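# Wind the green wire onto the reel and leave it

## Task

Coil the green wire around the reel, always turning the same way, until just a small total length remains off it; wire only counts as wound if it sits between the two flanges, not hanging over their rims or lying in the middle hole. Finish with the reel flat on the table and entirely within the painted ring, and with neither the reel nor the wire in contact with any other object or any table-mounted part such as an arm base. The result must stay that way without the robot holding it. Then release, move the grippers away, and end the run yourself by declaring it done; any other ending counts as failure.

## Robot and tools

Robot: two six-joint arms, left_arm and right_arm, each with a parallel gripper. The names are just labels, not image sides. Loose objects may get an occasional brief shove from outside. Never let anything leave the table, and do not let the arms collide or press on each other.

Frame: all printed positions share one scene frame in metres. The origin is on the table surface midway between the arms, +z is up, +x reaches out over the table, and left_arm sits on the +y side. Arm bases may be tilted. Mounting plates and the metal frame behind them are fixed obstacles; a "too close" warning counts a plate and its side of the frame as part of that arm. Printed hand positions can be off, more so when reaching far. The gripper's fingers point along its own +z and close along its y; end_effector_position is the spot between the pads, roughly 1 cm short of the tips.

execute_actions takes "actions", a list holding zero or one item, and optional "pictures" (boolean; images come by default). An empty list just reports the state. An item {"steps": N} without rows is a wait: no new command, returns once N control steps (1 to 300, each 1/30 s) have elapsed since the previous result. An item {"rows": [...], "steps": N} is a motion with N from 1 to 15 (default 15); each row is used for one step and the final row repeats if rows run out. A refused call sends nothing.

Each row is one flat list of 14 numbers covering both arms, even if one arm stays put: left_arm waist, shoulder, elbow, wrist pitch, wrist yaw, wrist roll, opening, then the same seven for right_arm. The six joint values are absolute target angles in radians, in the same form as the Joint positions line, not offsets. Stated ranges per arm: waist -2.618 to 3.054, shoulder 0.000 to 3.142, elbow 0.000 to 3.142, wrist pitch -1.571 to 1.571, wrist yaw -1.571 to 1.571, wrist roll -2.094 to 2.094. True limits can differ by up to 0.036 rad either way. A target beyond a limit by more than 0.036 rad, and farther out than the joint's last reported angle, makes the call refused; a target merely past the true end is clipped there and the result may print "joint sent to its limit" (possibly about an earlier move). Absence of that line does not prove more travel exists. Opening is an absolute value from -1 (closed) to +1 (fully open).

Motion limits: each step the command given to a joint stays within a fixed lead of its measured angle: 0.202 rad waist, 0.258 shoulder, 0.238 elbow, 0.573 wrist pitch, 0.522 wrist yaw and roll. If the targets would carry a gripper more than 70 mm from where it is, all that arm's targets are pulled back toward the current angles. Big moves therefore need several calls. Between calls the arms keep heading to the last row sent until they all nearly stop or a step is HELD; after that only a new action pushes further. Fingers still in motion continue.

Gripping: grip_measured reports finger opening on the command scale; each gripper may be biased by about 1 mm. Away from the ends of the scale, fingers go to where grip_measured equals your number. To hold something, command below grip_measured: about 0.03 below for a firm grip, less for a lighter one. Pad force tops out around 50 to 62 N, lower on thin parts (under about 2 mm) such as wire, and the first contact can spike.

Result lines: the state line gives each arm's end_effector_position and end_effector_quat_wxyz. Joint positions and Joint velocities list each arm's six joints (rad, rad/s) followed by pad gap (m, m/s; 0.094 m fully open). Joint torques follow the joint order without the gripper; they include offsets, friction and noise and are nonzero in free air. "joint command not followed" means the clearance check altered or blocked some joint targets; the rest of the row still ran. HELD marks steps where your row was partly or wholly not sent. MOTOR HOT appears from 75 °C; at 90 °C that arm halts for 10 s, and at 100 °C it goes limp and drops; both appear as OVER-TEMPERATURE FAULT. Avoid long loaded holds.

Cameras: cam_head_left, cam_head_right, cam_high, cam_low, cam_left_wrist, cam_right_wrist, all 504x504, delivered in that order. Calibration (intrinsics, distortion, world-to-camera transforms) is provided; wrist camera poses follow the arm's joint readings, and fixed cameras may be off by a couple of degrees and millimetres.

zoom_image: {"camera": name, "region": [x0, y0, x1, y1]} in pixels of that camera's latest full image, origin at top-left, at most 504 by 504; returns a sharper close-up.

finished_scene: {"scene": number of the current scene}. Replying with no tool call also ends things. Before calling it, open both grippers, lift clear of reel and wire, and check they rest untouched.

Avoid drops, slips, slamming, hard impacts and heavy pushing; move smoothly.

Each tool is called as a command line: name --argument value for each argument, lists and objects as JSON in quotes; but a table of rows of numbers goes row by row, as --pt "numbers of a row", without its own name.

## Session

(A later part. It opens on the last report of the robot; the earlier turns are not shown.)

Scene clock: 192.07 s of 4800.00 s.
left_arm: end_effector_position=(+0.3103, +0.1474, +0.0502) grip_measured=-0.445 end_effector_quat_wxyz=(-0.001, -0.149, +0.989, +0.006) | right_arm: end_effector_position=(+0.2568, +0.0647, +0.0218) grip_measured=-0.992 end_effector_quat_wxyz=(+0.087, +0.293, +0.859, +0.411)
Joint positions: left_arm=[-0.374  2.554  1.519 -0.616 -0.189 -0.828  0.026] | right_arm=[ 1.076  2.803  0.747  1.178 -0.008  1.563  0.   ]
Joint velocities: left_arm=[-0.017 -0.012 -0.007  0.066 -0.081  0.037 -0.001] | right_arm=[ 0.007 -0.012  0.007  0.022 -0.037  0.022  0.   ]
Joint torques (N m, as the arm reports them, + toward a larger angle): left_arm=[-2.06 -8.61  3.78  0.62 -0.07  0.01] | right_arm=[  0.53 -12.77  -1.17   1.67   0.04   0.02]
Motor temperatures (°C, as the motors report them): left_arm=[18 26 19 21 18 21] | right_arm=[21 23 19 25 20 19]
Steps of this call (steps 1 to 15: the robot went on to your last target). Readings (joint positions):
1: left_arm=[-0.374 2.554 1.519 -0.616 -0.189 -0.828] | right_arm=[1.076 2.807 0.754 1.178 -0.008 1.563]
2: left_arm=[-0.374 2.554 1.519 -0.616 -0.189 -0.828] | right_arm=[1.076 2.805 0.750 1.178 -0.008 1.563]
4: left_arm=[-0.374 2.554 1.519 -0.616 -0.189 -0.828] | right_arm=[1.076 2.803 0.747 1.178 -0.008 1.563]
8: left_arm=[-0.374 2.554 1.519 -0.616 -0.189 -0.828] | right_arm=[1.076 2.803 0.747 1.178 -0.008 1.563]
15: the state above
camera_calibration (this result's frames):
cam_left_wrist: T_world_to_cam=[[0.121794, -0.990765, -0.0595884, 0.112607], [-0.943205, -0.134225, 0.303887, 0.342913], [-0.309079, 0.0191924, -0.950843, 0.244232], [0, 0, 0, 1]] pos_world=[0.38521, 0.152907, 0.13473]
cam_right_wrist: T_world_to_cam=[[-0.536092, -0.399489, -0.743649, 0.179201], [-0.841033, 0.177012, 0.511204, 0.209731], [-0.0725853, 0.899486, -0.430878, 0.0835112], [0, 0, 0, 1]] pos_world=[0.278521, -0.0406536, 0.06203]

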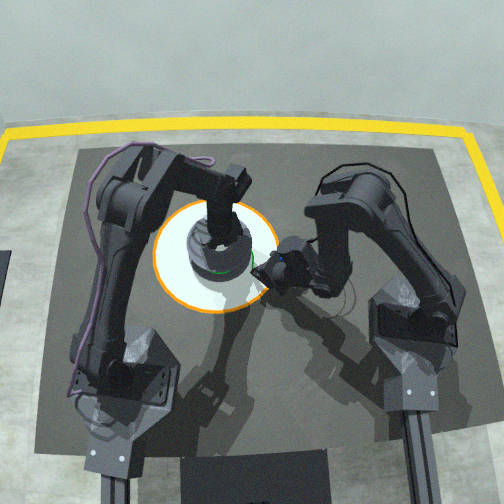

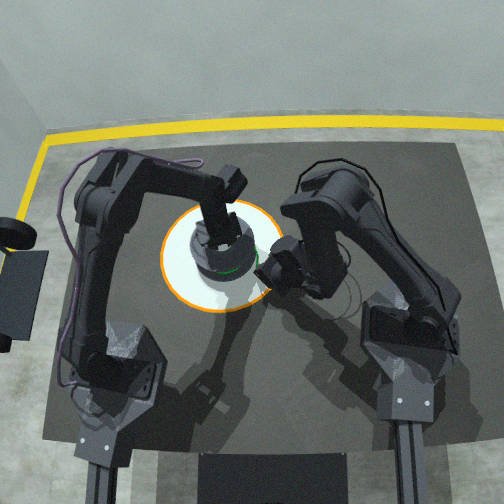

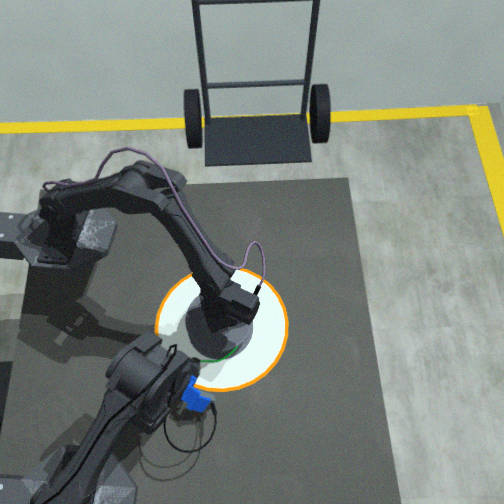

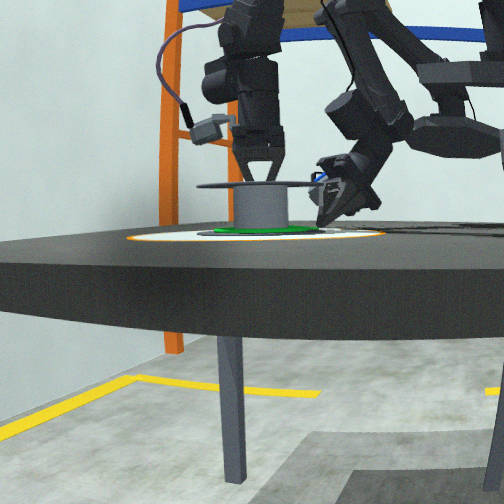

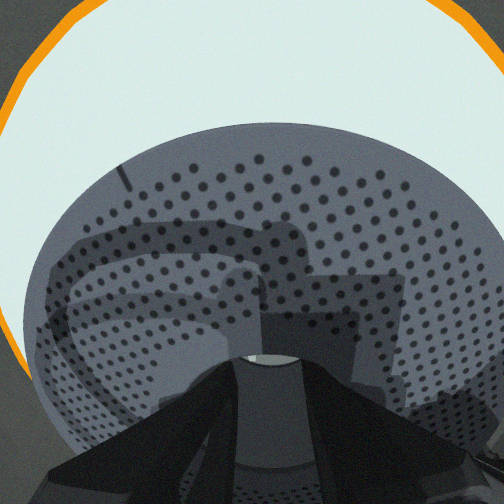

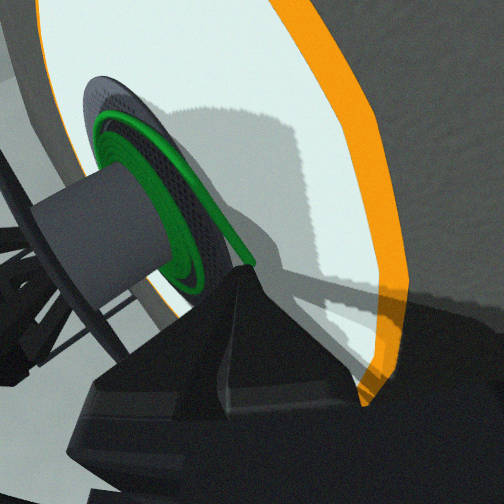

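execute_actions --actions '[{"rows":[[-0.372,2.57,1.507,-0.597,-0.19,-0.83,-0.44,1.073,2.76,0.70,1.18,0,1.57,-1],[-0.372,2.57,1.507,-0.597,-0.19,-0.83,-0.44,1.073,2.73,0.67,1.18,0,1.57,-1],[-0.372,2.57,1.507,-0.597,-0.19,-0.83,-0.44,1.073,2.70,0.64,1.18,0,1.57,-1],[-0.372,2.57,1.507,-0.597,-0.19,-0.83,-0.44,1.073,2.66,0.61,1.18,0,1.57,-1],[-0.372,2.57,1.507,-0.597,-0.19,-0.83,-0.44,1.073,2.62,0.58,1.17,0,1.57,-1],[-0.372,2.57,1.507,-0.597,-0.19,-0.83,-0.44,1.073,2.58,0.55,1.15,0,1.57,-1],[-0.372,2.57,1.507,-0.597,-0.19,-0.83,-0.44,1.073,2.53,0.53,1.12,0,1.57,-1],[-0.372,2.57,1.507,-0.597,-0.19,-0.83,-0.44,1.073,2.48,0.50,1.09,0,1.57,-1],[-0.372,2.57,1.507,-0.597,-0.19,-0.83,-0.44,1.073,2.43,0.48,1.06,0,1.57,-1],[-0.372,2.57,1.507,-0.597,-0.19,-0.83,-0.44,1.073,2.38,0.47,1.03,0,1.57,-1],[-0.372,2.57,1.507,-0.597,-0.19,-0.83,-0.44,1.073,2.345,0.46,0.99,0,1.57,-1]],"steps":15}]' --pictures false

execute_actions --actions '[{"steps":15}]'

zoom_image --camera "cam_head_right" --region '[150, 200, 310, 320]'

Scene clock: 211.63 s of 4800.00 s.
left_arm: end_effector_position=(+0.3103, +0.1474, +0.0502) grip_measured=-0.445 end_effector_quat_wxyz=(-0.001, -0.149, +0.989, +0.006) | right_arm: end_effector_position=(+0.2558, +0.0464, +0.1295) grip_measured=-0.992 end_effector_quat_wxyz=(+0.102, +0.288, +0.838, +0.452)
Joint positions: left_arm=[-0.374  2.554  1.519 -0.616 -0.189 -0.828  0.026] | right_arm=[ 1.076  2.35   0.489  1.078 -0.008  1.564  0.   ]
Joint velocities: left_arm=[ 0.002 -0.022 -0.012  0.037  0.051 -0.051 -0.   ] | right_arm=[-0.012 -0.071 -0.017 -0.11  -0.007 -0.066  0.001]
Joint torques (N m, as the arm reports them, + toward a larger angle): left_arm=[-2.06 -8.69  3.66  0.58 -0.07 -0.08] | right_arm=[ 0.49 -8.63 -0.23  1.14  0.05  0.05]
Motor temperatures (°C, as the motors report them): left_arm=[18 26 19 21 18 21] | right_arm=[21 24 19 26 20 19]
Steps of this call (steps 1 to 15: the robot went on to your last target; steps 16 to 90: nothing new was sent; then 16.07 s passed at rest; steps 91 to 105: all 15 steps of this action). Readings (joint positions):
91: left_arm=[-0.374 2.554 1.519 -0.616 -0.189 -0.828] | right_arm=[1.076 2.801 0.744 1.178 -0.008 1.563]
92: left_arm=[-0.374 2.554 1.519 -0.616 -0.189 -0.828] | right_arm=[1.076 2.792 0.734 1.178 -0.008 1.563]
94: left_arm=[-0.374 2.554 1.519 -0.616 -0.189 -0.828] | right_arm=[1.076 2.749 0.688 1.178 -0.008 1.563]
98: left_arm=[-0.374 2.554 1.519 -0.616 -0.189 -0.828] | right_arm=[1.076 2.590 0.567 1.155 -0.008 1.564]
105: the state above

Scene clock: 212.13 s of 4800.00 s.
left_arm: end_effector_position=(+0.3103, +0.1474, +0.0502) grip_measured=-0.445 end_effector_quat_wxyz=(-0.001, -0.149, +0.989, +0.006) | right_arm: end_effector_position=(+0.2497, +0.0398, +0.1177) grip_measured=-0.992 end_effector_quat_wxyz=(+0.093, +0.291, +0.851, +0.426)
Joint positions: left_arm=[-0.374  2.554  1.519 -0.616 -0.189 -0.828  0.026] | right_arm=[ 1.076  2.349  0.489  1.018 -0.008  1.564  0.   ]
Joint velocities: left_arm=[ 0.007 -0.007 -0.012  0.051  0.022 -0.007  0.001] | right_arm=[-0.002 -0.017 -0.012  0.051 -0.007 -0.007  0.   ]
Joint torques (N m, as the arm reports them, + toward a larger angle): left_arm=[-2.13 -8.77  3.72  0.61 -0.03  0.03] | right_arm=[ 0.45 -9.15 -0.25  1.45  0.03  0.03]
Motor temperatures (°C, as the motors report them): left_arm=[18 26 19 21 18 21] | right_arm=[21 23 19 26 20 19]
Steps of this call (steps 1 to 15: the robot went on to your last target). Readings (joint positions):
1: left_arm=[-0.374 2.554 1.519 -0.616 -0.189 -0.828] | right_arm=[1.076 2.349 0.489 1.072 -0.008 1.564]
2: left_arm=[-0.374 2.554 1.519 -0.616 -0.189 -0.828] | right_arm=[1.076 2.349 0.489 1.061 -0.008 1.564]
4: left_arm=[-0.374 2.554 1.519 -0.616 -0.189 -0.828] | right_arm=[1.076 2.349 0.489 1.042 -0.008 1.564]
8: left_arm=[-0.374 2.554 1.519 -0.616 -0.189 -0.828] | right_arm=[1.076 2.349 0.489 1.025 -0.008 1.564]
15: the state above
camera_calibration (this result's frames):
cam_left_wrist: T_world_to_cam=[[0.121794, -0.990765, -0.0595884, 0.112607], [-0.943205, -0.134225, 0.303887, 0.342913], [-0.309079, 0.0191924, -0.950843, 0.244232], [0, 0, 0, 1]] pos_world=[0.38521, 0.152907, 0.13473]
cam_right_wrist: T_world_to_cam=[[-0.521541, -0.37516, -0.766322, 0.234755], [-0.851078, 0.16505, 0.498423, 0.163615], [-0.0605069, 0.912148, -0.405371, 0.140177], [0, 0, 0, 1]] pos_world=[0.270165, -0.0667958, 0.155172]

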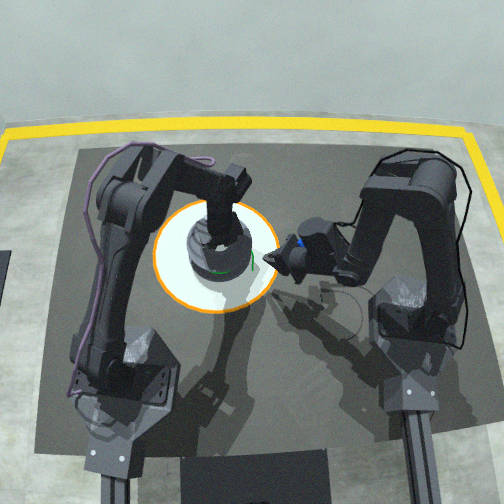

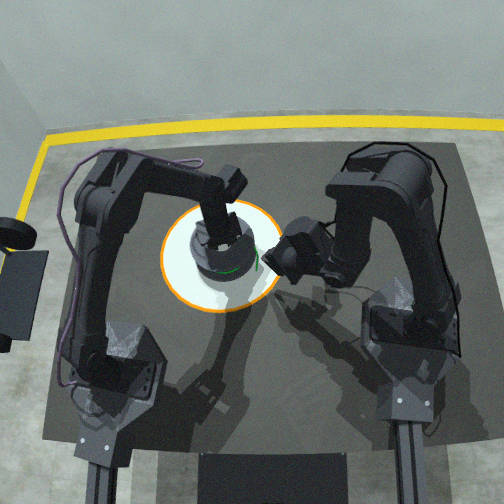

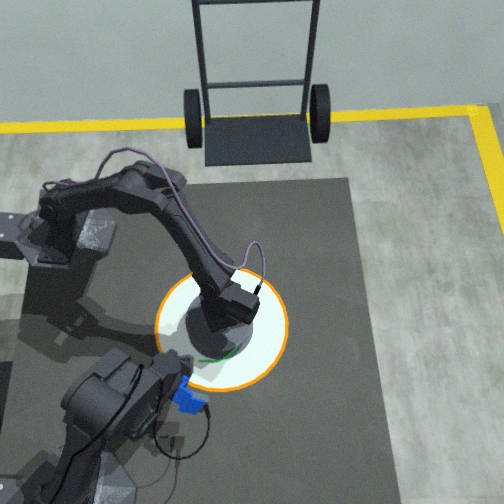

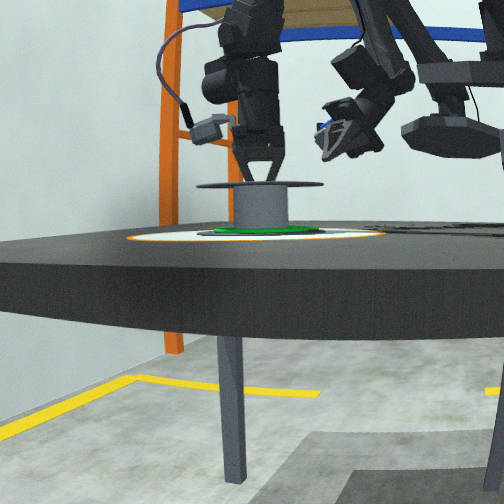

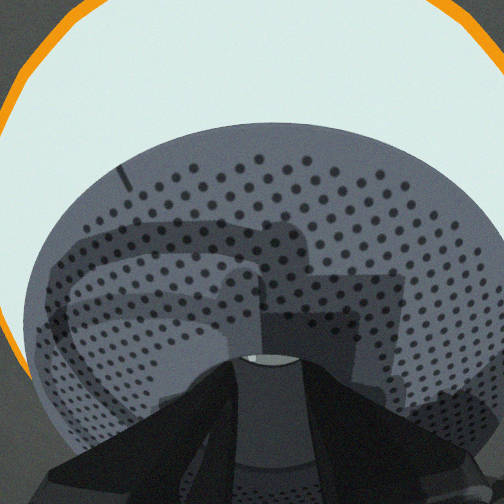

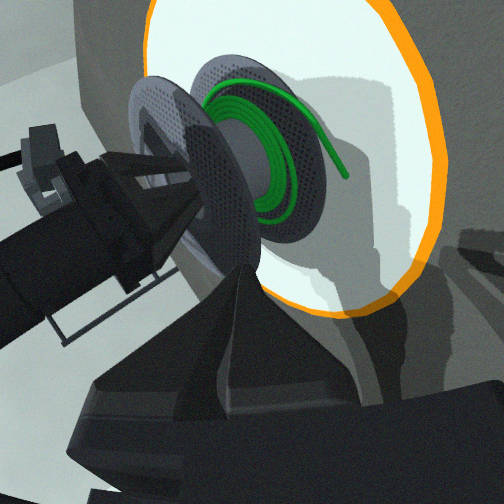

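Region (150, 200, 310, 320) of cam_head_right's 504x504 image, scaled by 3.150, with more detail than that image has; it fills the top 378 rows of this view, and the rest is white.

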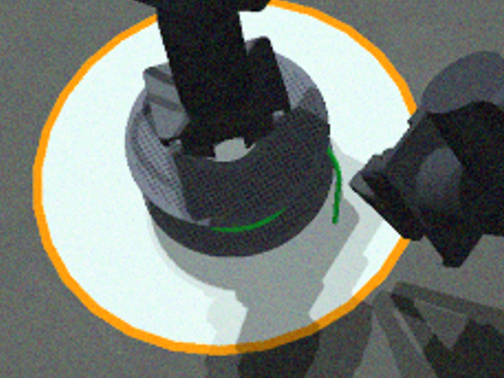

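execute_actions --actions '[{"rows":[[-0.372,2.57,1.507,-0.597,-0.19,-0.95,-0.44,1.073,2.39,0.5,1.05,0,1.57,-1],[-0.372,2.57,1.507,-0.597,-0.19,-1.1,-0.44,1.073,2.43,0.52,1.08,0,1.57,-1],[-0.372,2.57,1.507,-0.597,-0.19,-2.07,-0.44,1.073,2.47,0.535,1.11,0,1.57,-1],[-0.372,2.57,1.507,-0.597,-0.19,-2.07,-0.44,1.073,2.51,0.55,1.14,0,1.57,-1],[-0.372,2.57,1.507,-0.597,-0.19,-2.07,-0.44,1.073,2.55,0.565,1.16,0,1.57,-1],[-0.372,2.57,1.507,-0.597,-0.19,-2.07,-0.44,1.073,2.59,0.58,1.18,0,1.57,-1],[-0.372,2.57,1.507,-0.597,-0.19,-2.07,-0.44,1.073,2.63,0.6,1.186,0,1.57,-1],[-0.372,2.57,1.507,-0.597,-0.19,-2.07,-0.44,1.073,2.655,0.61,1.186,0,1.57,-1],[-0.372,2.57,1.507,-0.597,-0.19,-2.07,-0.44,1.073,2.67,0.62,1.186,0,1.57,-1]],"steps":15}]' --pictures false

execute_actions --actions '[{"rows":[[-0.372,2.57,1.507,-0.597,-0.19,-2.07,-0.44,1.073,2.685,0.64,1.186,0,1.57,-1],[-0.372,2.57,1.507,-0.597,-0.19,-2.07,-0.44,1.073,2.70,0.66,1.186,0,1.57,-1],[-0.372,2.57,1.507,-0.597,-0.19,-2.07,-0.44,1.073,2.715,0.68,1.186,0,1.57,-1],[-0.372,2.57,1.507,-0.597,-0.19,-2.07,-0.44,1.073,2.73,0.70,1.186,0,1.57,-1],[-0.372,2.57,1.507,-0.597,-0.19,-2.07,-0.44,1.073,2.745,0.72,1.186,0,1.57,-1],[-0.372,2.57,1.507,-0.597,-0.19,-2.07,-0.44,1.073,2.76,0.74,1.186,0,1.57,-1],[-0.372,2.57,1.507,-0.597,-0.19,-2.07,-0.44,1.073,2.775,0.76,1.186,0,1.57,-1],[-0.372,2.56,1.507,-0.597,-0.19,-2.05,-0.7,1.073,2.79,0.78,1.186,0,1.57,-1],[-0.372,2.565,1.507,-0.597,-0.19,-2.05,-0.85,1.073,2.805,0.795,1.186,0,1.57,-1],[-0.372,2.565,1.507,-0.597,-0.19,-1.9,-0.85,1.073,2.82,0.81,1.186,0,1.57,-1],[-0.372,2.565,1.507,-0.597,-0.19,0.4,-0.85,1.073,2.83,0.822,1.186,0,1.57,-1],[-0.372,2.565,1.507,-0.597,-0.19,0.4,-0.85,1.073,2.838,0.832,1.186,0,1.57,-1],[-0.372,2.565,1.507,-0.597,-0.19,0.4,-0.85,1.073,2.843,0.84,1.186,0,1.57,-1],[-0.372,2.565,1.507,-0.597,-0.19,0.4,-0.85,1.073,2.846,0.845,1.186,0,1.57,-1]],"steps":15}]' --pictures false

execute_actions --actions '[{"steps":25}]'

Scene clock: 220.57 s of 4800.00 s.
left_arm: end_effector_position=(+0.3103, +0.1474, +0.0502) grip_measured=-0.444 end_effector_quat_wxyz=(-0.003, +0.638, -0.770, -0.006) | right_arm: end_effector_position=(+0.2392, +0.0369, +0.0434) grip_measured=-0.992 end_effector_quat_wxyz=(+0.080, +0.295, +0.868, +0.391)
Joint positions: left_arm=[-0.374  2.554  1.519 -0.616 -0.189 -1.914  0.026] | right_arm=[ 1.076  2.668  0.589  1.153 -0.008  1.564  0.   ]
Joint velocities: left_arm=[-0.017 -0.007  0.012 -0.022  0.022 -0.974  0.   ] | right_arm=[-0.007  0.002  0.007  0.183  0.007 -0.037  0.   ]
Joint torques (N m, as the arm reports them, + toward a larger angle): left_arm=[-1.99 -8.8   3.79  0.59 -0.04 -0.26] | right_arm=[ 0.49 -9.5   2.87  1.76  0.03  0.03]
Motor temperatures (°C, as the motors report them): left_arm=[18 26 19 21 18 21] | right_arm=[21 23 19 26 20 19]
Steps of this call (steps 1 to 15: the robot went on to your last target; steps 16 to 90: nothing new was sent; then 4.93 s passed at rest; steps 91 to 105: all 15 steps of this action). Readings (joint positions):
91: left_arm=[-0.374 2.554 1.519 -0.616 -0.189 -0.842] | right_arm=[1.076 2.352 0.489 1.020 -0.008 1.564]
92: left_arm=[-0.374 2.554 1.519 -0.616 -0.189 -0.881] | right_arm=[1.076 2.363 0.489 1.034 -0.008 1.564]
94: left_arm=[-0.374 2.554 1.519 -0.616 -0.189 -1.060] | right_arm=[1.076 2.415 0.503 1.072 -0.008 1.564]
98: left_arm=[-0.374 2.554 1.519 -0.616 -0.189 -1.441] | right_arm=[1.076 2.580 0.564 1.135 -0.008 1.564]
105: the state above

Scene clock: 221.07 s of 4800.00 s.
left_arm: end_effector_position=(+0.3091, +0.1475, +0.0465) grip_measured=-0.848 end_effector_quat_wxyz=(+0.000, -0.483, +0.875, +0.008) | right_arm: end_effector_position=(+0.2690, +0.0812, +0.0240) grip_measured=-0.992 end_effector_quat_wxyz=(+0.094, +0.291, +0.850, +0.429)
Joint positions: left_arm=[-0.374  2.564  1.519 -0.611 -0.189 -1.538  0.007] | right_arm=[ 1.076  2.827  0.813  1.179 -0.008  1.564  0.   ]
Joint velocities: left_arm=[-0.017 -0.002 -0.017 -0.081  0.022  2.821 -0.001] | right_arm=[ 0.012  0.164  0.105  0.007  0.007 -0.022 -0.001]
Joint torques (N m, as the arm reports them, + toward a larger angle): left_arm=[-2.05 -9.64  3.47  0.52 -0.07  0.02] | right_arm=[  0.59 -10.55   2.76   1.86   0.05   0.03]
Motor temperatures (°C, as the motors report them): left_arm=[18 26 19 21 18 21] | right_arm=[21 23 19 26 20 19]
Steps of this call (steps 1 to 15: all 15 steps of this action). Readings (joint positions):
1: left_arm=[-0.374 2.554 1.519 -0.616 -0.189 -1.941] | right_arm=[1.076 2.668 0.591 1.156 -0.008 1.564]
2: left_arm=[-0.374 2.554 1.519 -0.616 -0.189 -1.962] | right_arm=[1.076 2.670 0.599 1.157 -0.008 1.564]
4: left_arm=[-0.374 2.554 1.519 -0.616 -0.189 -1.994] | right_arm=[1.076 2.688 0.633 1.163 -0.008 1.564]
8: left_arm=[-0.374 2.553 1.519 -0.615 -0.189 -2.025] | right_arm=[1.076 2.744 0.722 1.174 -0.008 1.564]
15: the state above

Scene clock: 221.90 s of 4800.00 s.
left_arm: end_effector_position=(+0.3092, +0.1475, +0.0465) grip_measured=-0.848 end_effector_quat_wxyz=(-0.006, +0.423, +0.906, +0.005) | right_arm: end_effector_position=(+0.2689, +0.0813, +0.0227) grip_measured=-0.992 end_effector_quat_wxyz=(+0.093, +0.291, +0.850, +0.429)
Joint positions: left_arm=[-0.374  2.564  1.519 -0.61  -0.189  0.344  0.007] | right_arm=[ 1.076  2.832  0.816  1.179 -0.008  1.564  0.   ]
Joint velocities: left_arm=[-0.027 -0.007  0.007 -0.066  0.007  0.198  0.   ] | right_arm=[-0.002 -0.007 -0.017 -0.022  0.037  0.051  0.001]
Joint torques (N m, as the arm reports them, + toward a larger angle): left_arm=[-1.98 -9.76  3.73  0.55 -0.06  0.12] | right_arm=[ 0.55 -9.85  3.01  1.85  0.04  0.03]
Motor temperatures (°C, as the motors report them): left_arm=[18 26 19 21 18 21] | right_arm=[21 23 19 26 20 19]
Steps of this call (steps 1 to 25: the robot went on to your last target). Readings (joint positions):
1: left_arm=[-0.374 2.564 1.519 -0.611 -0.189 -1.440] | right_arm=[1.076 2.831 0.816 1.179 -0.008 1.564]
2: left_arm=[-0.374 2.564 1.519 -0.610 -0.189 -1.342] | right_arm=[1.076 2.832 0.816 1.179 -0.008 1.564]
4: left_arm=[-0.374 2.564 1.519 -0.610 -0.189 -1.145] | right_arm=[1.076 2.832 0.816 1.179 -0.008 1.564]
8: left_arm=[-0.374 2.564 1.519 -0.610 -0.189 -0.753] | right_arm=[1.076 2.832 0.816 1.179 -0.008 1.564]
25: the state above
camera_calibration (this result's frames):
cam_left_wrist: T_world_to_cam=[[-0.86669, -0.496517, -0.0481649, 0.344773], [-0.48463, 0.815169, 0.317228, 0.0605368], [-0.118246, 0.29828, -0.947125, 0.139971], [0, 0, 0, 1]] pos_world=[0.3447, 0.0800873, 0.129972]
cam_right_wrist: T_world_to_cam=[[-0.519331, -0.371596, -0.769553, 0.186724], [-0.852548, 0.163321, 0.496476, 0.221061], [-0.0588041, 0.913916, -0.401621, 0.0643109], [0, 0, 0, 1]] pos_world=[0.289218, -0.0254931, 0.0597706]

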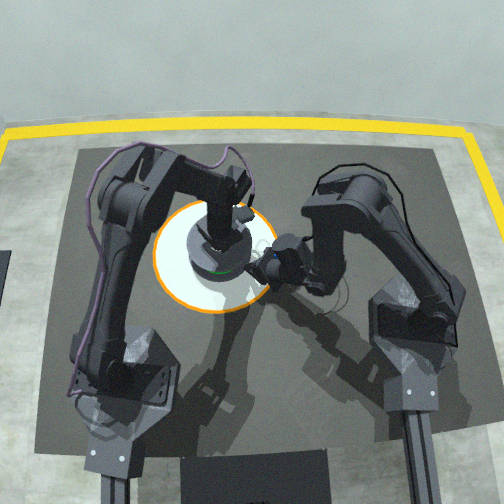

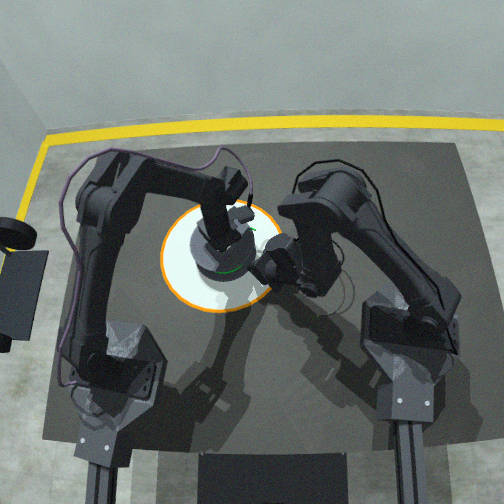

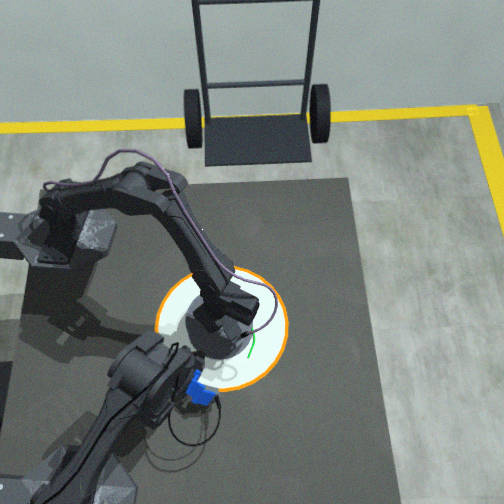

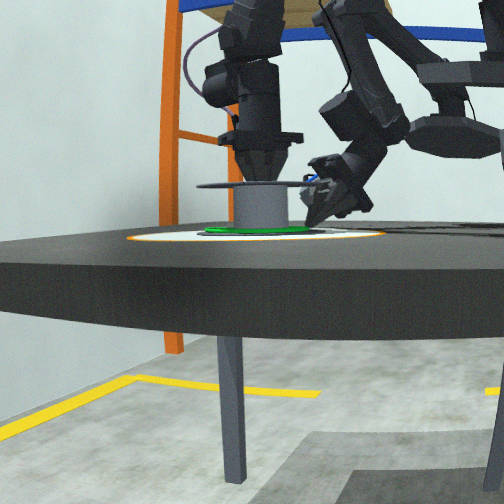

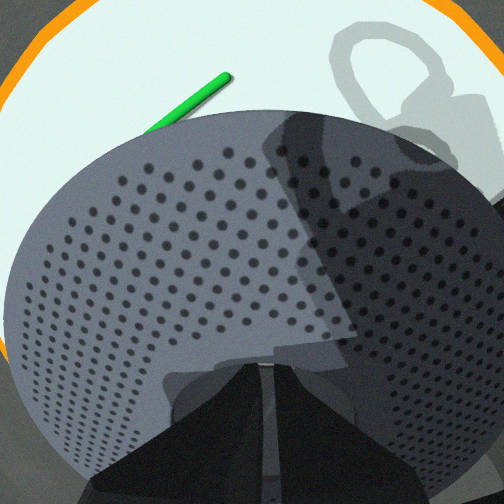

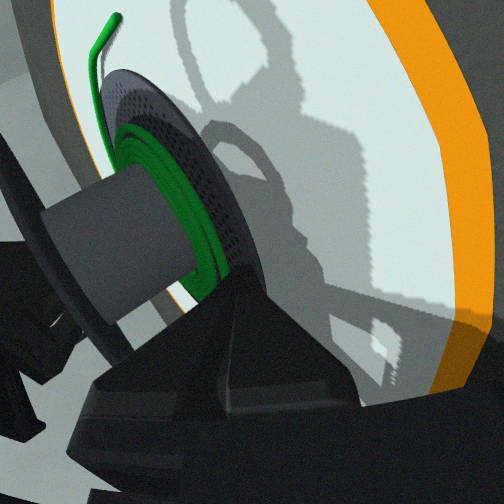

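execute_actions --actions '[{"rows":[[-0.372,2.57,1.507,-0.597,-0.19,0.4,-0.65,1.073,2.848,0.851,1.172,0,1.57,-1],[-0.372,2.57,1.507,-0.597,-0.19,0.4,-0.55,1.073,2.851,0.857,1.172,0,1.57,-1],[-0.372,2.57,1.507,-0.597,-0.19,0.4,-0.5,1.073,2.854,0.863,1.172,0,1.57,-1],[-0.372,2.57,1.507,-0.597,-0.19,0.4,-0.47,1.073,2.857,0.869,1.172,0,1.57,-1],[-0.372,2.575,1.507,-0.597,-0.19,0.4,-0.44,1.073,2.86,0.875,1.172,0,1.57,-1],[-0.372,2.575,1.507,-0.597,-0.19,0.4,-0.44,1.073,2.863,0.881,1.172,0,1.57,-1],[-0.372,2.575,1.507,-0.597,-0.19,0.4,-0.44,1.073,2.866,0.887,1.172,0,1.57,-1],[-0.372,2.575,1.507,-0.597,-0.19,0.4,-0.44,1.073,2.869,0.893,1.172,0,1.57,-1],[-0.372,2.575,1.507,-0.597,-0.19,0.4,-0.44,1.073,2.872,0.899,1.172,0,1.57,-1],[-0.372,2.575,1.507,-0.597,-0.19,0.4,-0.44,1.073,2.875,0.905,1.172,0,1.57,-1],[-0.372,2.575,1.507,-0.597,-0.19,0.4,-0.44,1.073,2.878,0.911,1.172,0,1.57,-1],[-0.372,2.575,1.507,-0.597,-0.19,0.4,-0.44,1.073,2.881,0.917,1.172,0,1.57,-1]],"steps":15}]' --pictures false

execute_actions --actions '[{"steps":8}]' --pictures false

Scene clock: 226.87 s of 4800.00 s.
left_arm: end_effector_position=(+0.3100, +0.1476, +0.0496) grip_measured=-0.450 end_effector_quat_wxyz=(-0.005, +0.445, +0.896, +0.005) | right_arm: end_effector_position=(+0.2813, +0.0982, +0.0242) grip_measured=-0.992 end_effector_quat_wxyz=(+0.100, +0.289, +0.841, +0.447)
Joint positions: left_arm=[-0.374  2.556  1.519 -0.616 -0.188  0.394  0.026] | right_arm=[ 1.076  2.862  0.889  1.179 -0.008  1.564  0.   ]
Joint velocities: left_arm=[ 0.002  0.017 -0.007  0.007 -0.066 -0.066  0.001] | right_arm=[-0.002  0.012  0.027 -0.037  0.007  0.051  0.001]
Joint torques (N m, as the arm reports them, + toward a larger angle): left_arm=[-2.08 -8.47  3.7   0.63 -0.03  0.07] | right_arm=[ 0.62 -9.86  3.11  1.78  0.05  0.04]
Motor temperatures (°C, as the motors report them): left_arm=[18 26 19 21 18 21] | right_arm=[21 23 19 26 20 19]
Steps of this call (steps 1 to 30: the robot went on to your last target; steps 31 to 100: nothing new was sent; then 1.13 s passed at rest; steps 101 to 115: all 15 steps of this action). Readings (joint positions):
101: left_arm=[-0.374 2.564 1.519 -0.610 -0.189 0.393] | right_arm=[1.076 2.832 0.816 1.179 -0.008 1.564]
102: left_arm=[-0.374 2.564 1.519 -0.609 -0.190 0.393] | right_arm=[1.076 2.832 0.818 1.179 -0.008 1.564]
104: left_arm=[-0.374 2.560 1.519 -0.613 -0.189 0.394] | right_arm=[1.076 2.835 0.827 1.179 -0.008 1.564]
108: left_arm=[-0.374 2.556 1.519 -0.616 -0.188 0.394] | right_arm=[1.076 2.846 0.856 1.179 -0.008 1.564]
115: the state above

Scene clock: 227.13 s of 4800.00 s.
left_arm: end_effector_position=(+0.3100, +0.1476, +0.0496) grip_measured=-0.450 end_effector_quat_wxyz=(-0.005, +0.445, +0.896, +0.005) | right_arm: end_effector_position=(+0.2814, +0.0984, +0.0241) grip_measured=-0.992 end_effector_quat_wxyz=(+0.100, +0.289, +0.841, +0.447)
Joint positions: left_arm=[-0.374  2.556  1.519 -0.616 -0.188  0.394  0.026] | right_arm=[ 1.076  2.862  0.89   1.179 -0.008  1.564  0.   ]
Joint velocities: left_arm=[ 0.007 -0.002  0.007  0.007 -0.051 -0.007  0.   ] | right_arm=[0.012 0.007 0.022 0.037 0.007 0.051 0.   ]
Joint torques (N m, as the arm reports them, + toward a larger angle): left_arm=[-2.14 -8.47  3.79  0.62 -0.04  0.11] | right_arm=[ 0.59 -9.89  3.18  1.76  0.04  0.03]
Motor temperatures (°C, as the motors report them): left_arm=[18 26 19 21 18 21] | right_arm=[21 23 19 26 20 19]
Steps of this call (steps 1 to 8: the robot went on to your last target). Readings (joint positions):
1: left_arm=[-0.374 2.556 1.519 -0.616 -0.188 0.394] | right_arm=[1.076 2.862 0.890 1.179 -0.008 1.564]
2: left_arm=[-0.374 2.556 1.519 -0.616 -0.188 0.394] | right_arm=[1.076 2.862 0.890 1.179 -0.008 1.564]
4: left_arm=[-0.374 2.556 1.519 -0.616 -0.188 0.394] | right_arm=[1.076 2.862 0.890 1.179 -0.008 1.564]
8: the state above

execute_actions --actions '[]'

Scene clock: 233.33 s of 4800.00 s.
left_arm: end_effector_position=(+0.3100, +0.1476, +0.0496) grip_measured=-0.450 end_effector_quat_wxyz=(-0.005, +0.445, +0.896, +0.005) | right_arm: end_effector_position=(+0.2814, +0.0984, +0.0241) grip_measured=-0.992 end_effector_quat_wxyz=(+0.100, +0.289, +0.841, +0.447)
Joint positions: left_arm=[-0.374  2.556  1.519 -0.616 -0.188  0.394  0.026] | right_arm=[ 1.076  2.862  0.89   1.179 -0.008  1.564  0.   ]
Joint velocities: left_arm=[ 0.002  0.017 -0.012  0.022 -0.037 -0.022 -0.001] | right_arm=[ 0.002  0.002  0.017 -0.007  0.022 -0.051 -0.   ]
Joint torques (N m, as the arm reports them, + toward a larger angle): left_arm=[-2.12 -8.46  3.8   0.61 -0.06  0.1 ] | right_arm=[ 0.63 -9.91  3.14  1.78  0.04  0.04]
Motor temperatures (°C, as the motors report them): left_arm=[18 26 19 21 18 21] | right_arm=[21 23 19 26 20 19]
Steps of this call (steps 1 to 15: the robot went on to your last target; steps 16 to 90: nothing new was sent; then 3.20 s passed at rest). Readings (joint positions):
1: left_arm=[-0.374 2.556 1.519 -0.616 -0.188 0.394] | right_arm=[1.076 2.862 0.890 1.179 -0.008 1.564]
2: left_arm=[-0.374 2.556 1.519 -0.616 -0.188 0.394] | right_arm=[1.076 2.862 0.890 1.179 -0.008 1.564]
4: left_arm=[-0.374 2.556 1.519 -0.616 -0.188 0.394] | right_arm=[1.076 2.862 0.890 1.179 -0.008 1.564]
8: left_arm=[-0.374 2.556 1.519 -0.616 -0.188 0.394] | right_arm=[1.076 2.862 0.890 1.179 -0.008 1.564]
90: the state above
All arms were judged still, so your last target was given up. Only a new action makes them travel on or press farther. Fingers that are still opening or closing keep moving.
camera_calibration (this result's frames):
cam_left_wrist: T_world_to_cam=[[-0.889824, -0.453742, -0.0482888, 0.34653], [-0.444627, 0.838396, 0.315275, 0.0440986], [-0.102568, 0.30201, -0.947771, 0.137612], [0, 0, 0, 1]] pos_world=[0.342073, 0.078703, 0.133255]
cam_right_wrist: T_world_to_cam=[[-0.500735, -0.341846, -0.79524, 0.193161], [-0.864418, 0.149474, 0.48004, 0.233321], [-0.0452323, 0.927792, -0.370345, 0.0440686], [0, 0, 0, 1]] pos_world=[0.300403, -0.00973062, 0.0579263]

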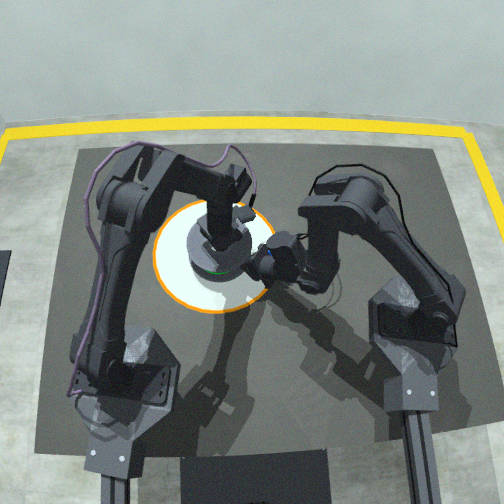

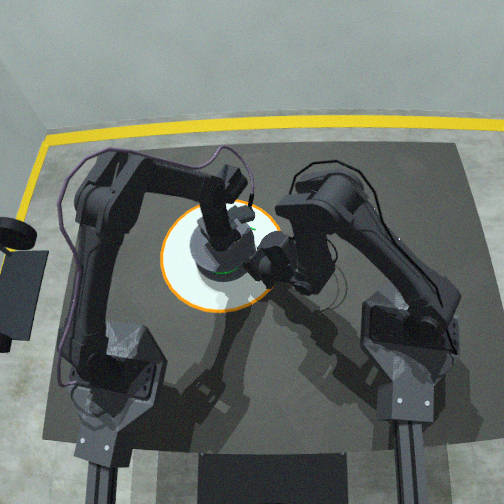

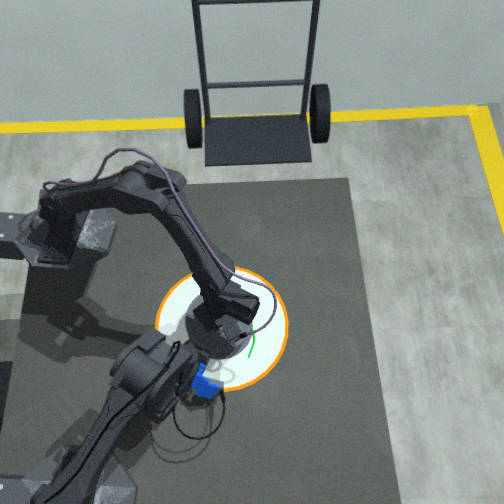

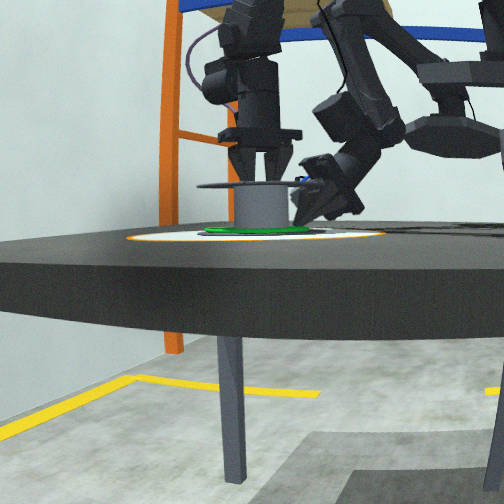

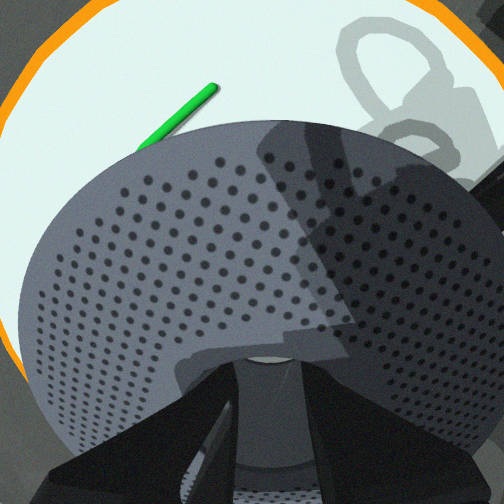

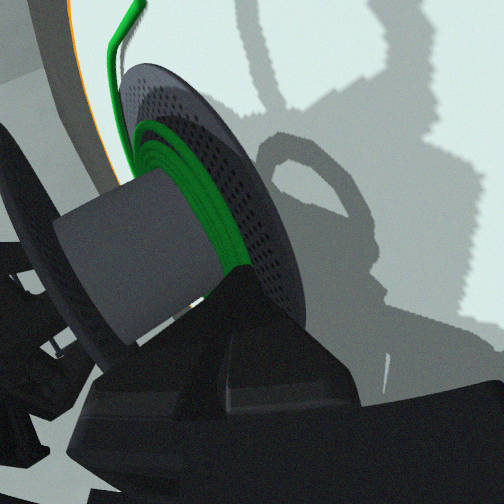

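execute_actions --actions '[{"rows":[[-0.372,2.575,1.507,-0.597,-0.19,-0.1,-0.44,1.073,2.87,0.905,1.172,0,1.57,-1],[-0.372,2.575,1.507,-0.597,-0.19,-2.07,-0.44,1.073,2.87,0.905,1.172,0,1.57,-1]],"steps":15}]' --pictures false

execute_actions --actions '[{"steps":22}]' --pictures false

execute_actions --actions '[{"rows":[[-0.372,2.565,1.507,-0.597,-0.19,-2.07,-0.7,1.073,2.87,0.905,1.172,0,1.57,-1],[-0.372,2.565,1.507,-0.597,-0.19,-2.07,-0.85,1.073,2.87,0.905,1.172,0,1.57,-1],[-0.372,2.565,1.507,-0.597,-0.19,-2.07,-0.85,1.073,2.87,0.905,1.172,0,1.57,-1],[-0.372,2.565,1.507,-0.597,-0.19,-2.07,-0.85,1.073,2.87,0.905,1.172,0,1.57,-1],[-0.372,2.565,1.507,-0.597,-0.19,0.4,-0.85,1.073,2.87,0.905,1.172,0,1.57,-1]],"steps":15}]' --pictures false

execute_actions --actions '[{"steps":19}]' --pictures false

execute_actions --actions '[{"rows":[[-0.372,2.575,1.507,-0.597,-0.19,0.4,-0.65,1.073,2.87,0.905,1.172,0,1.57,-1],[-0.372,2.575,1.507,-0.597,-0.19,0.4,-0.55,1.073,2.87,0.905,1.172,0,1.57,-1],[-0.372,2.575,1.507,-0.597,-0.19,0.4,-0.5,1.073,2.87,0.905,1.172,0,1.57,-1],[-0.372,2.575,1.507,-0.597,-0.19,0.4,-0.47,1.073,2.87,0.905,1.172,0,1.57,-1],[-0.372,2.575,1.507,-0.597,-0.19,0.4,-0.44,1.073,2.87,0.905,1.172,0,1.57,-1],[-0.372,2.575,1.507,-0.597,-0.19,0.4,-0.44,1.073,2.87,0.905,1.172,0,1.57,-1],[-0.372,2.575,1.507,-0.597,-0.19,0.4,-0.44,1.073,2.87,0.905,1.172,0,1.57,-1],[-0.372,2.575,1.507,-0.597,-0.19,0.4,-0.44,1.073,2.87,0.905,1.172,0,1.57,-1],[-0.372,2.575,1.507,-0.597,-0.19,-1.2,-0.44,1.073,2.87,0.905,1.172,0,1.57,-1]],"steps":15}]' --pictures false

execute_actions --actions '[{"steps":18}]'

Scene clock: 239.67 s of 4800.00 s.
left_arm: end_effector_position=(+0.3103, +0.1475, +0.0500) grip_measured=-0.445 end_effector_quat_wxyz=(-0.000, -0.236, +0.972, +0.006) | right_arm: end_effector_position=(+0.2814, +0.0984, +0.0241) grip_measured=-0.992 end_effector_quat_wxyz=(+0.100, +0.289, +0.841, +0.447)
Joint positions: left_arm=[-0.374  2.555  1.519 -0.616 -0.188 -1.005  0.026] | right_arm=[ 1.076  2.862  0.89   1.179 -0.008  1.564  0.   ]
Joint velocities: left_arm=[ 0.002  0.002  0.002 -0.007 -0.051 -2.703 -0.001] | right_arm=[ 0.002 -0.007  0.007 -0.051  0.037 -0.081  0.   ]
Joint torques (N m, as the arm reports them, + toward a larger angle): left_arm=[-2.06 -8.38  3.71  0.64 -0.02 -0.16] | right_arm=[  0.66 -10.82   2.29   1.77   0.05   0.03]
Motor temperatures (°C, as the motors report them): left_arm=[18 26 19 21 18 21] | right_arm=[21 23 19 27 20 19]
Steps of this call (steps 1 to 90: nothing new was sent; then 2.83 s passed at rest; steps 91 to 105: all 15 steps of this action). Readings (joint positions):
91: left_arm=[-0.374 2.555 1.519 -0.616 -0.188 0.327] | right_arm=[1.076 2.862 0.890 1.179 -0.008 1.564]
92: left_arm=[-0.374 2.555 1.519 -0.616 -0.188 0.232] | right_arm=[1.076 2.862 0.890 1.179 -0.008 1.564]
94: left_arm=[-0.374 2.555 1.519 -0.616 -0.188 0.041] | right_arm=[1.076 2.862 0.890 1.179 -0.008 1.564]
98: left_arm=[-0.374 2.555 1.519 -0.616 -0.188 -0.339] | right_arm=[1.076 2.862 0.890 1.179 -0.008 1.564]
105: the state above

Scene clock: 240.40 s of 4800.00 s.
left_arm: end_effector_position=(+0.3103, +0.1475, +0.0500) grip_measured=-0.445 end_effector_quat_wxyz=(-0.003, +0.683, -0.730, -0.006) | right_arm: end_effector_position=(+0.2814, +0.0984, +0.0241) grip_measured=-0.992 end_effector_quat_wxyz=(+0.100, +0.289, +0.841, +0.447)
Joint positions: left_arm=[-0.374  2.555  1.519 -0.616 -0.188 -2.033  0.026] | right_arm=[ 1.076  2.862  0.89   1.179 -0.008  1.564  0.   ]
Joint velocities: left_arm=[-0.017 -0.012  0.002  0.007  0.007 -0.183 -0.002] | right_arm=[ 0.002 -0.007 -0.027  0.037 -0.007  0.007  0.   ]
Joint torques (N m, as the arm reports them, + toward a larger angle): left_arm=[-2.07 -8.34  3.75  0.61 -0.09 -0.2 ] | right_arm=[  0.59 -10.84   2.29   1.76   0.05   0.03]
Motor temperatures (°C, as the motors report them): left_arm=[18 26 19 21 18 21] | right_arm=[21 23 19 27 20 19]
Steps of this call (steps 1 to 22: the robot went on to your last target). Readings (joint positions):
1: left_arm=[-0.374 2.555 1.519 -0.616 -0.188 -1.100] | right_arm=[1.076 2.862 0.890 1.179 -0.008 1.564]
2: left_arm=[-0.374 2.555 1.519 -0.616 -0.188 -1.195] | right_arm=[1.076 2.862 0.890 1.179 -0.008 1.564]
4: left_arm=[-0.374 2.555 1.519 -0.616 -0.188 -1.385] | right_arm=[1.076 2.862 0.890 1.179 -0.008 1.564]
8: left_arm=[-0.374 2.555 1.519 -0.616 -0.188 -1.743] | right_arm=[1.076 2.862 0.890 1.179 -0.008 1.564]
22: the state above

Scene clock: 240.90 s of 4800.00 s.
left_arm: end_effector_position=(+0.3092, +0.1473, +0.0462) grip_measured=-0.848 end_effector_quat_wxyz=(-0.002, -0.230, +0.973, +0.007) | right_arm: end_effector_position=(+0.2814, +0.0984, +0.0241) grip_measured=-0.992 end_effector_quat_wxyz=(+0.100, +0.289, +0.841, +0.447)
Joint positions: left_arm=[-0.374  2.565  1.519 -0.609 -0.188 -0.994  0.007] | right_arm=[ 1.076  2.862  0.89   1.179 -0.008  1.564  0.   ]
Joint velocities: left_arm=[-0.007 -0.012 -0.022 -0.037  0.037  2.733 -0.   ] | right_arm=[ 0.002 -0.032  0.002 -0.007 -0.051 -0.022  0.001]
Joint torques (N m, as the arm reports them, + toward a larger angle): left_arm=[-1.96 -9.73  3.72  0.46 -0.11  0.03] | right_arm=[  0.57 -10.83   2.27   1.77   0.05   0.04]
Motor temperatures (°C, as the motors report them): left_arm=[18 26 19 21 18 21] | right_arm=[21 23 19 27 20 19]
Steps of this call (steps 1 to 15: all 15 steps of this action). Readings (joint positions):
1: left_arm=[-0.374 2.554 1.519 -0.614 -0.188 -2.038] | right_arm=[1.076 2.862 0.890 1.179 -0.008 1.564]
2: left_arm=[-0.374 2.556 1.519 -0.612 -0.188 -2.043] | right_arm=[1.076 2.862 0.890 1.179 -0.008 1.564]
4: left_arm=[-0.374 2.561 1.519 -0.611 -0.188 -2.050] | right_arm=[1.076 2.862 0.890 1.179 -0.008 1.564]
8: left_arm=[-0.374 2.565 1.519 -0.610 -0.188 -1.681] | right_arm=[1.076 2.862 0.890 1.179 -0.008 1.564]
15: the state above

Scene clock: 241.53 s of 4800.00 s.
left_arm: end_effector_position=(+0.3092, +0.1473, +0.0462) grip_measured=-0.848 end_effector_quat_wxyz=(-0.006, +0.421, +0.907, +0.005) | right_arm: end_effector_position=(+0.2814, +0.0984, +0.0241) grip_measured=-0.992 end_effector_quat_wxyz=(+0.100, +0.289, +0.841, +0.447)
Joint positions: left_arm=[-0.374  2.565  1.519 -0.609 -0.188  0.339  0.007] | right_arm=[ 1.076  2.862  0.89   1.179 -0.008  1.564  0.   ]
Joint velocities: left_arm=[-0.012 -0.002 -0.007  0.051 -0.007  0.3    0.001] | right_arm=[-0.017 -0.007 -0.007 -0.081 -0.037 -0.051  0.   ]
Joint torques (N m, as the arm reports them, + toward a larger angle): left_arm=[-2.22 -9.73  3.64  0.53 -0.07  0.05] | right_arm=[  0.61 -10.85   2.3    1.77   0.04   0.03]
Motor temperatures (°C, as the motors report them): left_arm=[18 26 19 21 18 21] | right_arm=[21 23 19 27 20 19]
Steps of this call (steps 1 to 19: the robot went on to your last target). Readings (joint positions):
1: left_arm=[-0.374 2.565 1.519 -0.609 -0.188 -0.895] | right_arm=[1.076 2.862 0.890 1.179 -0.008 1.564]
2: left_arm=[-0.374 2.565 1.519 -0.609 -0.188 -0.797] | right_arm=[1.076 2.862 0.890 1.179 -0.008 1.564]
4: left_arm=[-0.374 2.565 1.519 -0.609 -0.188 -0.601] | right_arm=[1.076 2.862 0.890 1.179 -0.008 1.564]
8: left_arm=[-0.374 2.565 1.519 -0.609 -0.188 -0.208] | right_arm=[1.076 2.862 0.890 1.179 -0.008 1.564]
19: the state above

Scene clock: 242.03 s of 4800.00 s.
left_arm: end_effector_position=(+0.3109, +0.1472, +0.0499) grip_measured=-0.446 end_effector_quat_wxyz=(-0.001, +0.131, +0.991, +0.005) | right_arm: end_effector_position=(+0.2814, +0.0984, +0.0241) grip_measured=-0.992 end_effector_quat_wxyz=(+0.100, +0.289, +0.841, +0.447)
Joint positions: left_arm=[-0.374  2.555  1.519 -0.613 -0.189 -0.266  0.026] | right_arm=[ 1.076  2.862  0.89   1.179 -0.008  1.564  0.   ]
Joint velocities: left_arm=[-0.012  0.002 -0.022 -0.066 -0.037 -2.733  0.001] | right_arm=[-0.002 -0.012  0.002 -0.081 -0.037 -0.037 -0.001]
Joint torques (N m, as the arm reports them, + toward a larger angle): left_arm=[-1.96 -8.21  3.83  0.59 -0.1  -0.14] | right_arm=[  0.49 -10.86   2.31   1.78   0.05   0.04]
Motor temperatures (°C, as the motors report them): left_arm=[18 26 19 21 18 21] | right_arm=[21 23 19 27 20 19]
Steps of this call (steps 1 to 15: all 15 steps of this action). Readings (joint positions):
1: left_arm=[-0.374 2.565 1.519 -0.609 -0.188 0.350] | right_arm=[1.076 2.862 0.890 1.179 -0.008 1.564]
2: left_arm=[-0.374 2.565 1.519 -0.608 -0.190 0.359] | right_arm=[1.076 2.862 0.890 1.179 -0.008 1.564]
4: left_arm=[-0.374 2.560 1.519 -0.612 -0.189 0.368] | right_arm=[1.076 2.862 0.890 1.179 -0.008 1.564]
8: left_arm=[-0.374 2.556 1.519 -0.613 -0.189 0.377] | right_arm=[1.076 2.862 0.890 1.179 -0.008 1.564]
15: the state above

Scene clock: 242.63 s of 4800.00 s.
left_arm: end_effector_position=(+0.3109, +0.1472, +0.0499) grip_measured=-0.445 end_effector_quat_wxyz=(+0.001, -0.307, +0.952, +0.005) | right_arm: end_effector_position=(+0.2814, +0.0984, +0.0241) grip_measured=-0.992 end_effector_quat_wxyz=(+0.100, +0.289, +0.841, +0.447)
Joint positions: left_arm=[-0.374  2.555  1.519 -0.613 -0.189 -1.152  0.026] | right_arm=[ 1.076  2.862  0.89   1.179 -0.008  1.564  0.   ]
Joint velocities: left_arm=[-0.007  0.002  0.002  0.022 -0.007 -0.227 -0.   ] | right_arm=[-0.012  0.002  0.007 -0.022  0.022  0.037  0.   ]
Joint torques (N m, as the arm reports them, + toward a larger angle): left_arm=[-2.15 -8.25  3.89  0.61 -0.08 -0.24] | right_arm=[  0.61 -10.85   2.28   1.78   0.04   0.03]
Motor temperatures (°C, as the motors report them): left_arm=[18 26 19 21 18 21] | right_arm=[21 23 19 27 20 19]
Steps of this call (steps 1 to 18: the robot went on to your last target). Readings (joint positions):
1: left_arm=[-0.374 2.555 1.519 -0.613 -0.189 -0.361] | right_arm=[1.076 2.862 0.890 1.179 -0.008 1.564]
2: left_arm=[-0.374 2.555 1.519 -0.613 -0.189 -0.456] | right_arm=[1.076 2.862 0.890 1.179 -0.008 1.564]
4: left_arm=[-0.374 2.555 1.519 -0.613 -0.189 -0.646] | right_arm=[1.076 2.862 0.890 1.179 -0.008 1.564]
8: left_arm=[-0.374 2.555 1.519 -0.613 -0.189 -0.953] | right_arm=[1.076 2.862 0.890 1.179 -0.008 1.564]
18: the state above
camera_calibration (this result's frames):
cam_left_wrist: T_world_to_cam=[[0.432203, -0.899948, -0.0573995, 0.00228292], [-0.85273, -0.428573, 0.298626, 0.359006], [-0.293348, -0.0801209, -0.952642, 0.253924], [0, 0, 0, 1]] pos_world=[0.379636, 0.176259, 0.134821]
cam_right_wrist: T_world_to_cam=[[-0.500735, -0.341846, -0.79524, 0.193161], [-0.864418, 0.149474, 0.48004, 0.233321], [-0.0452323, 0.927792, -0.370345, 0.0440686], [0, 0, 0, 1]] pos_world=[0.300403, -0.00973062, 0.0579263]

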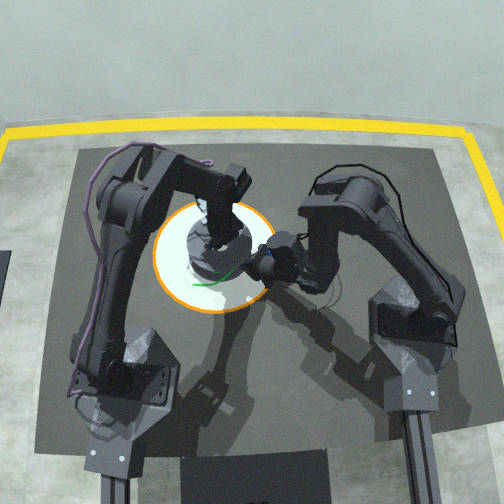

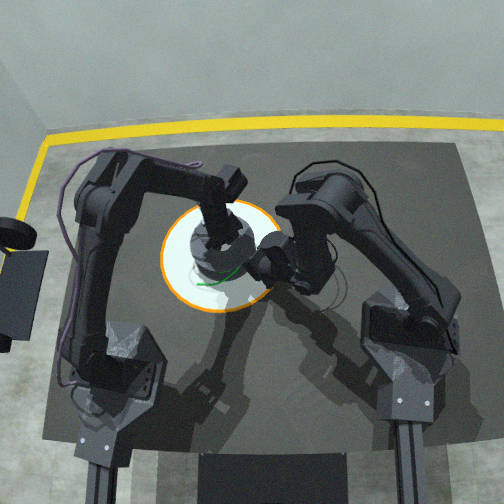

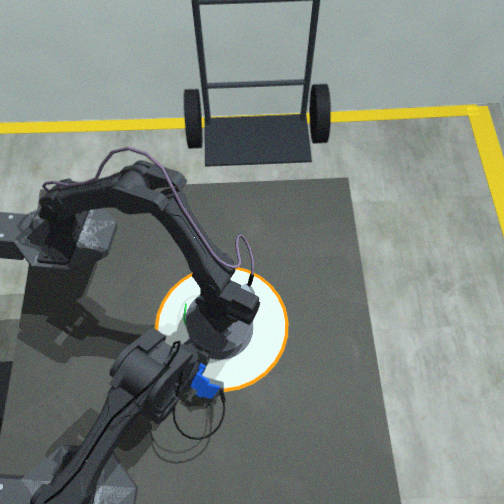

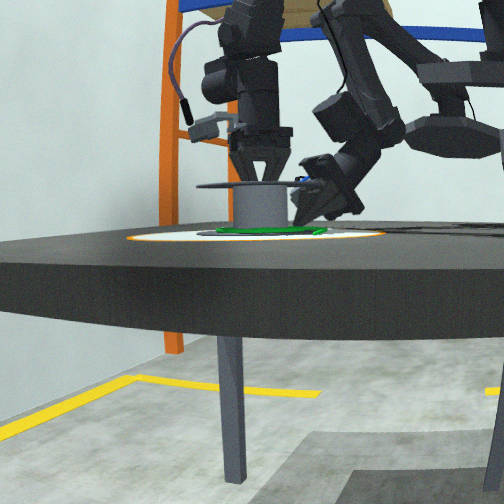

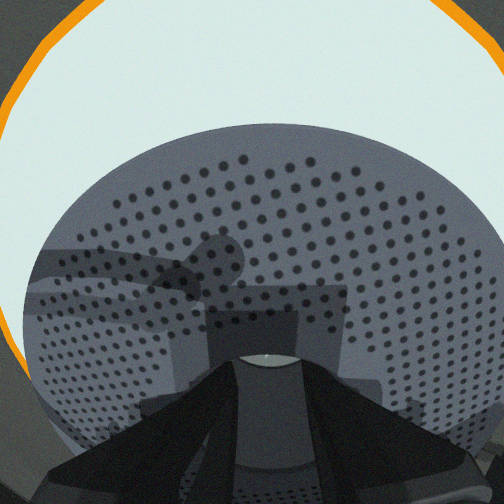

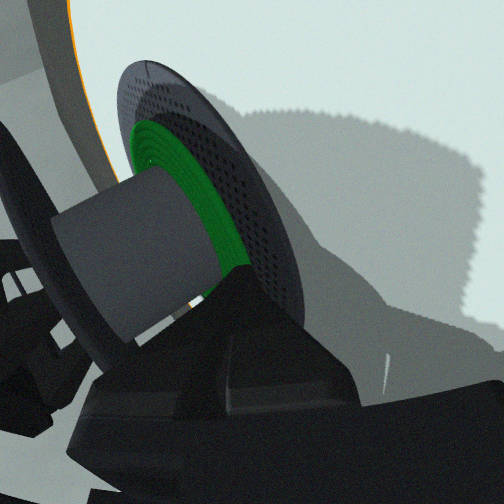

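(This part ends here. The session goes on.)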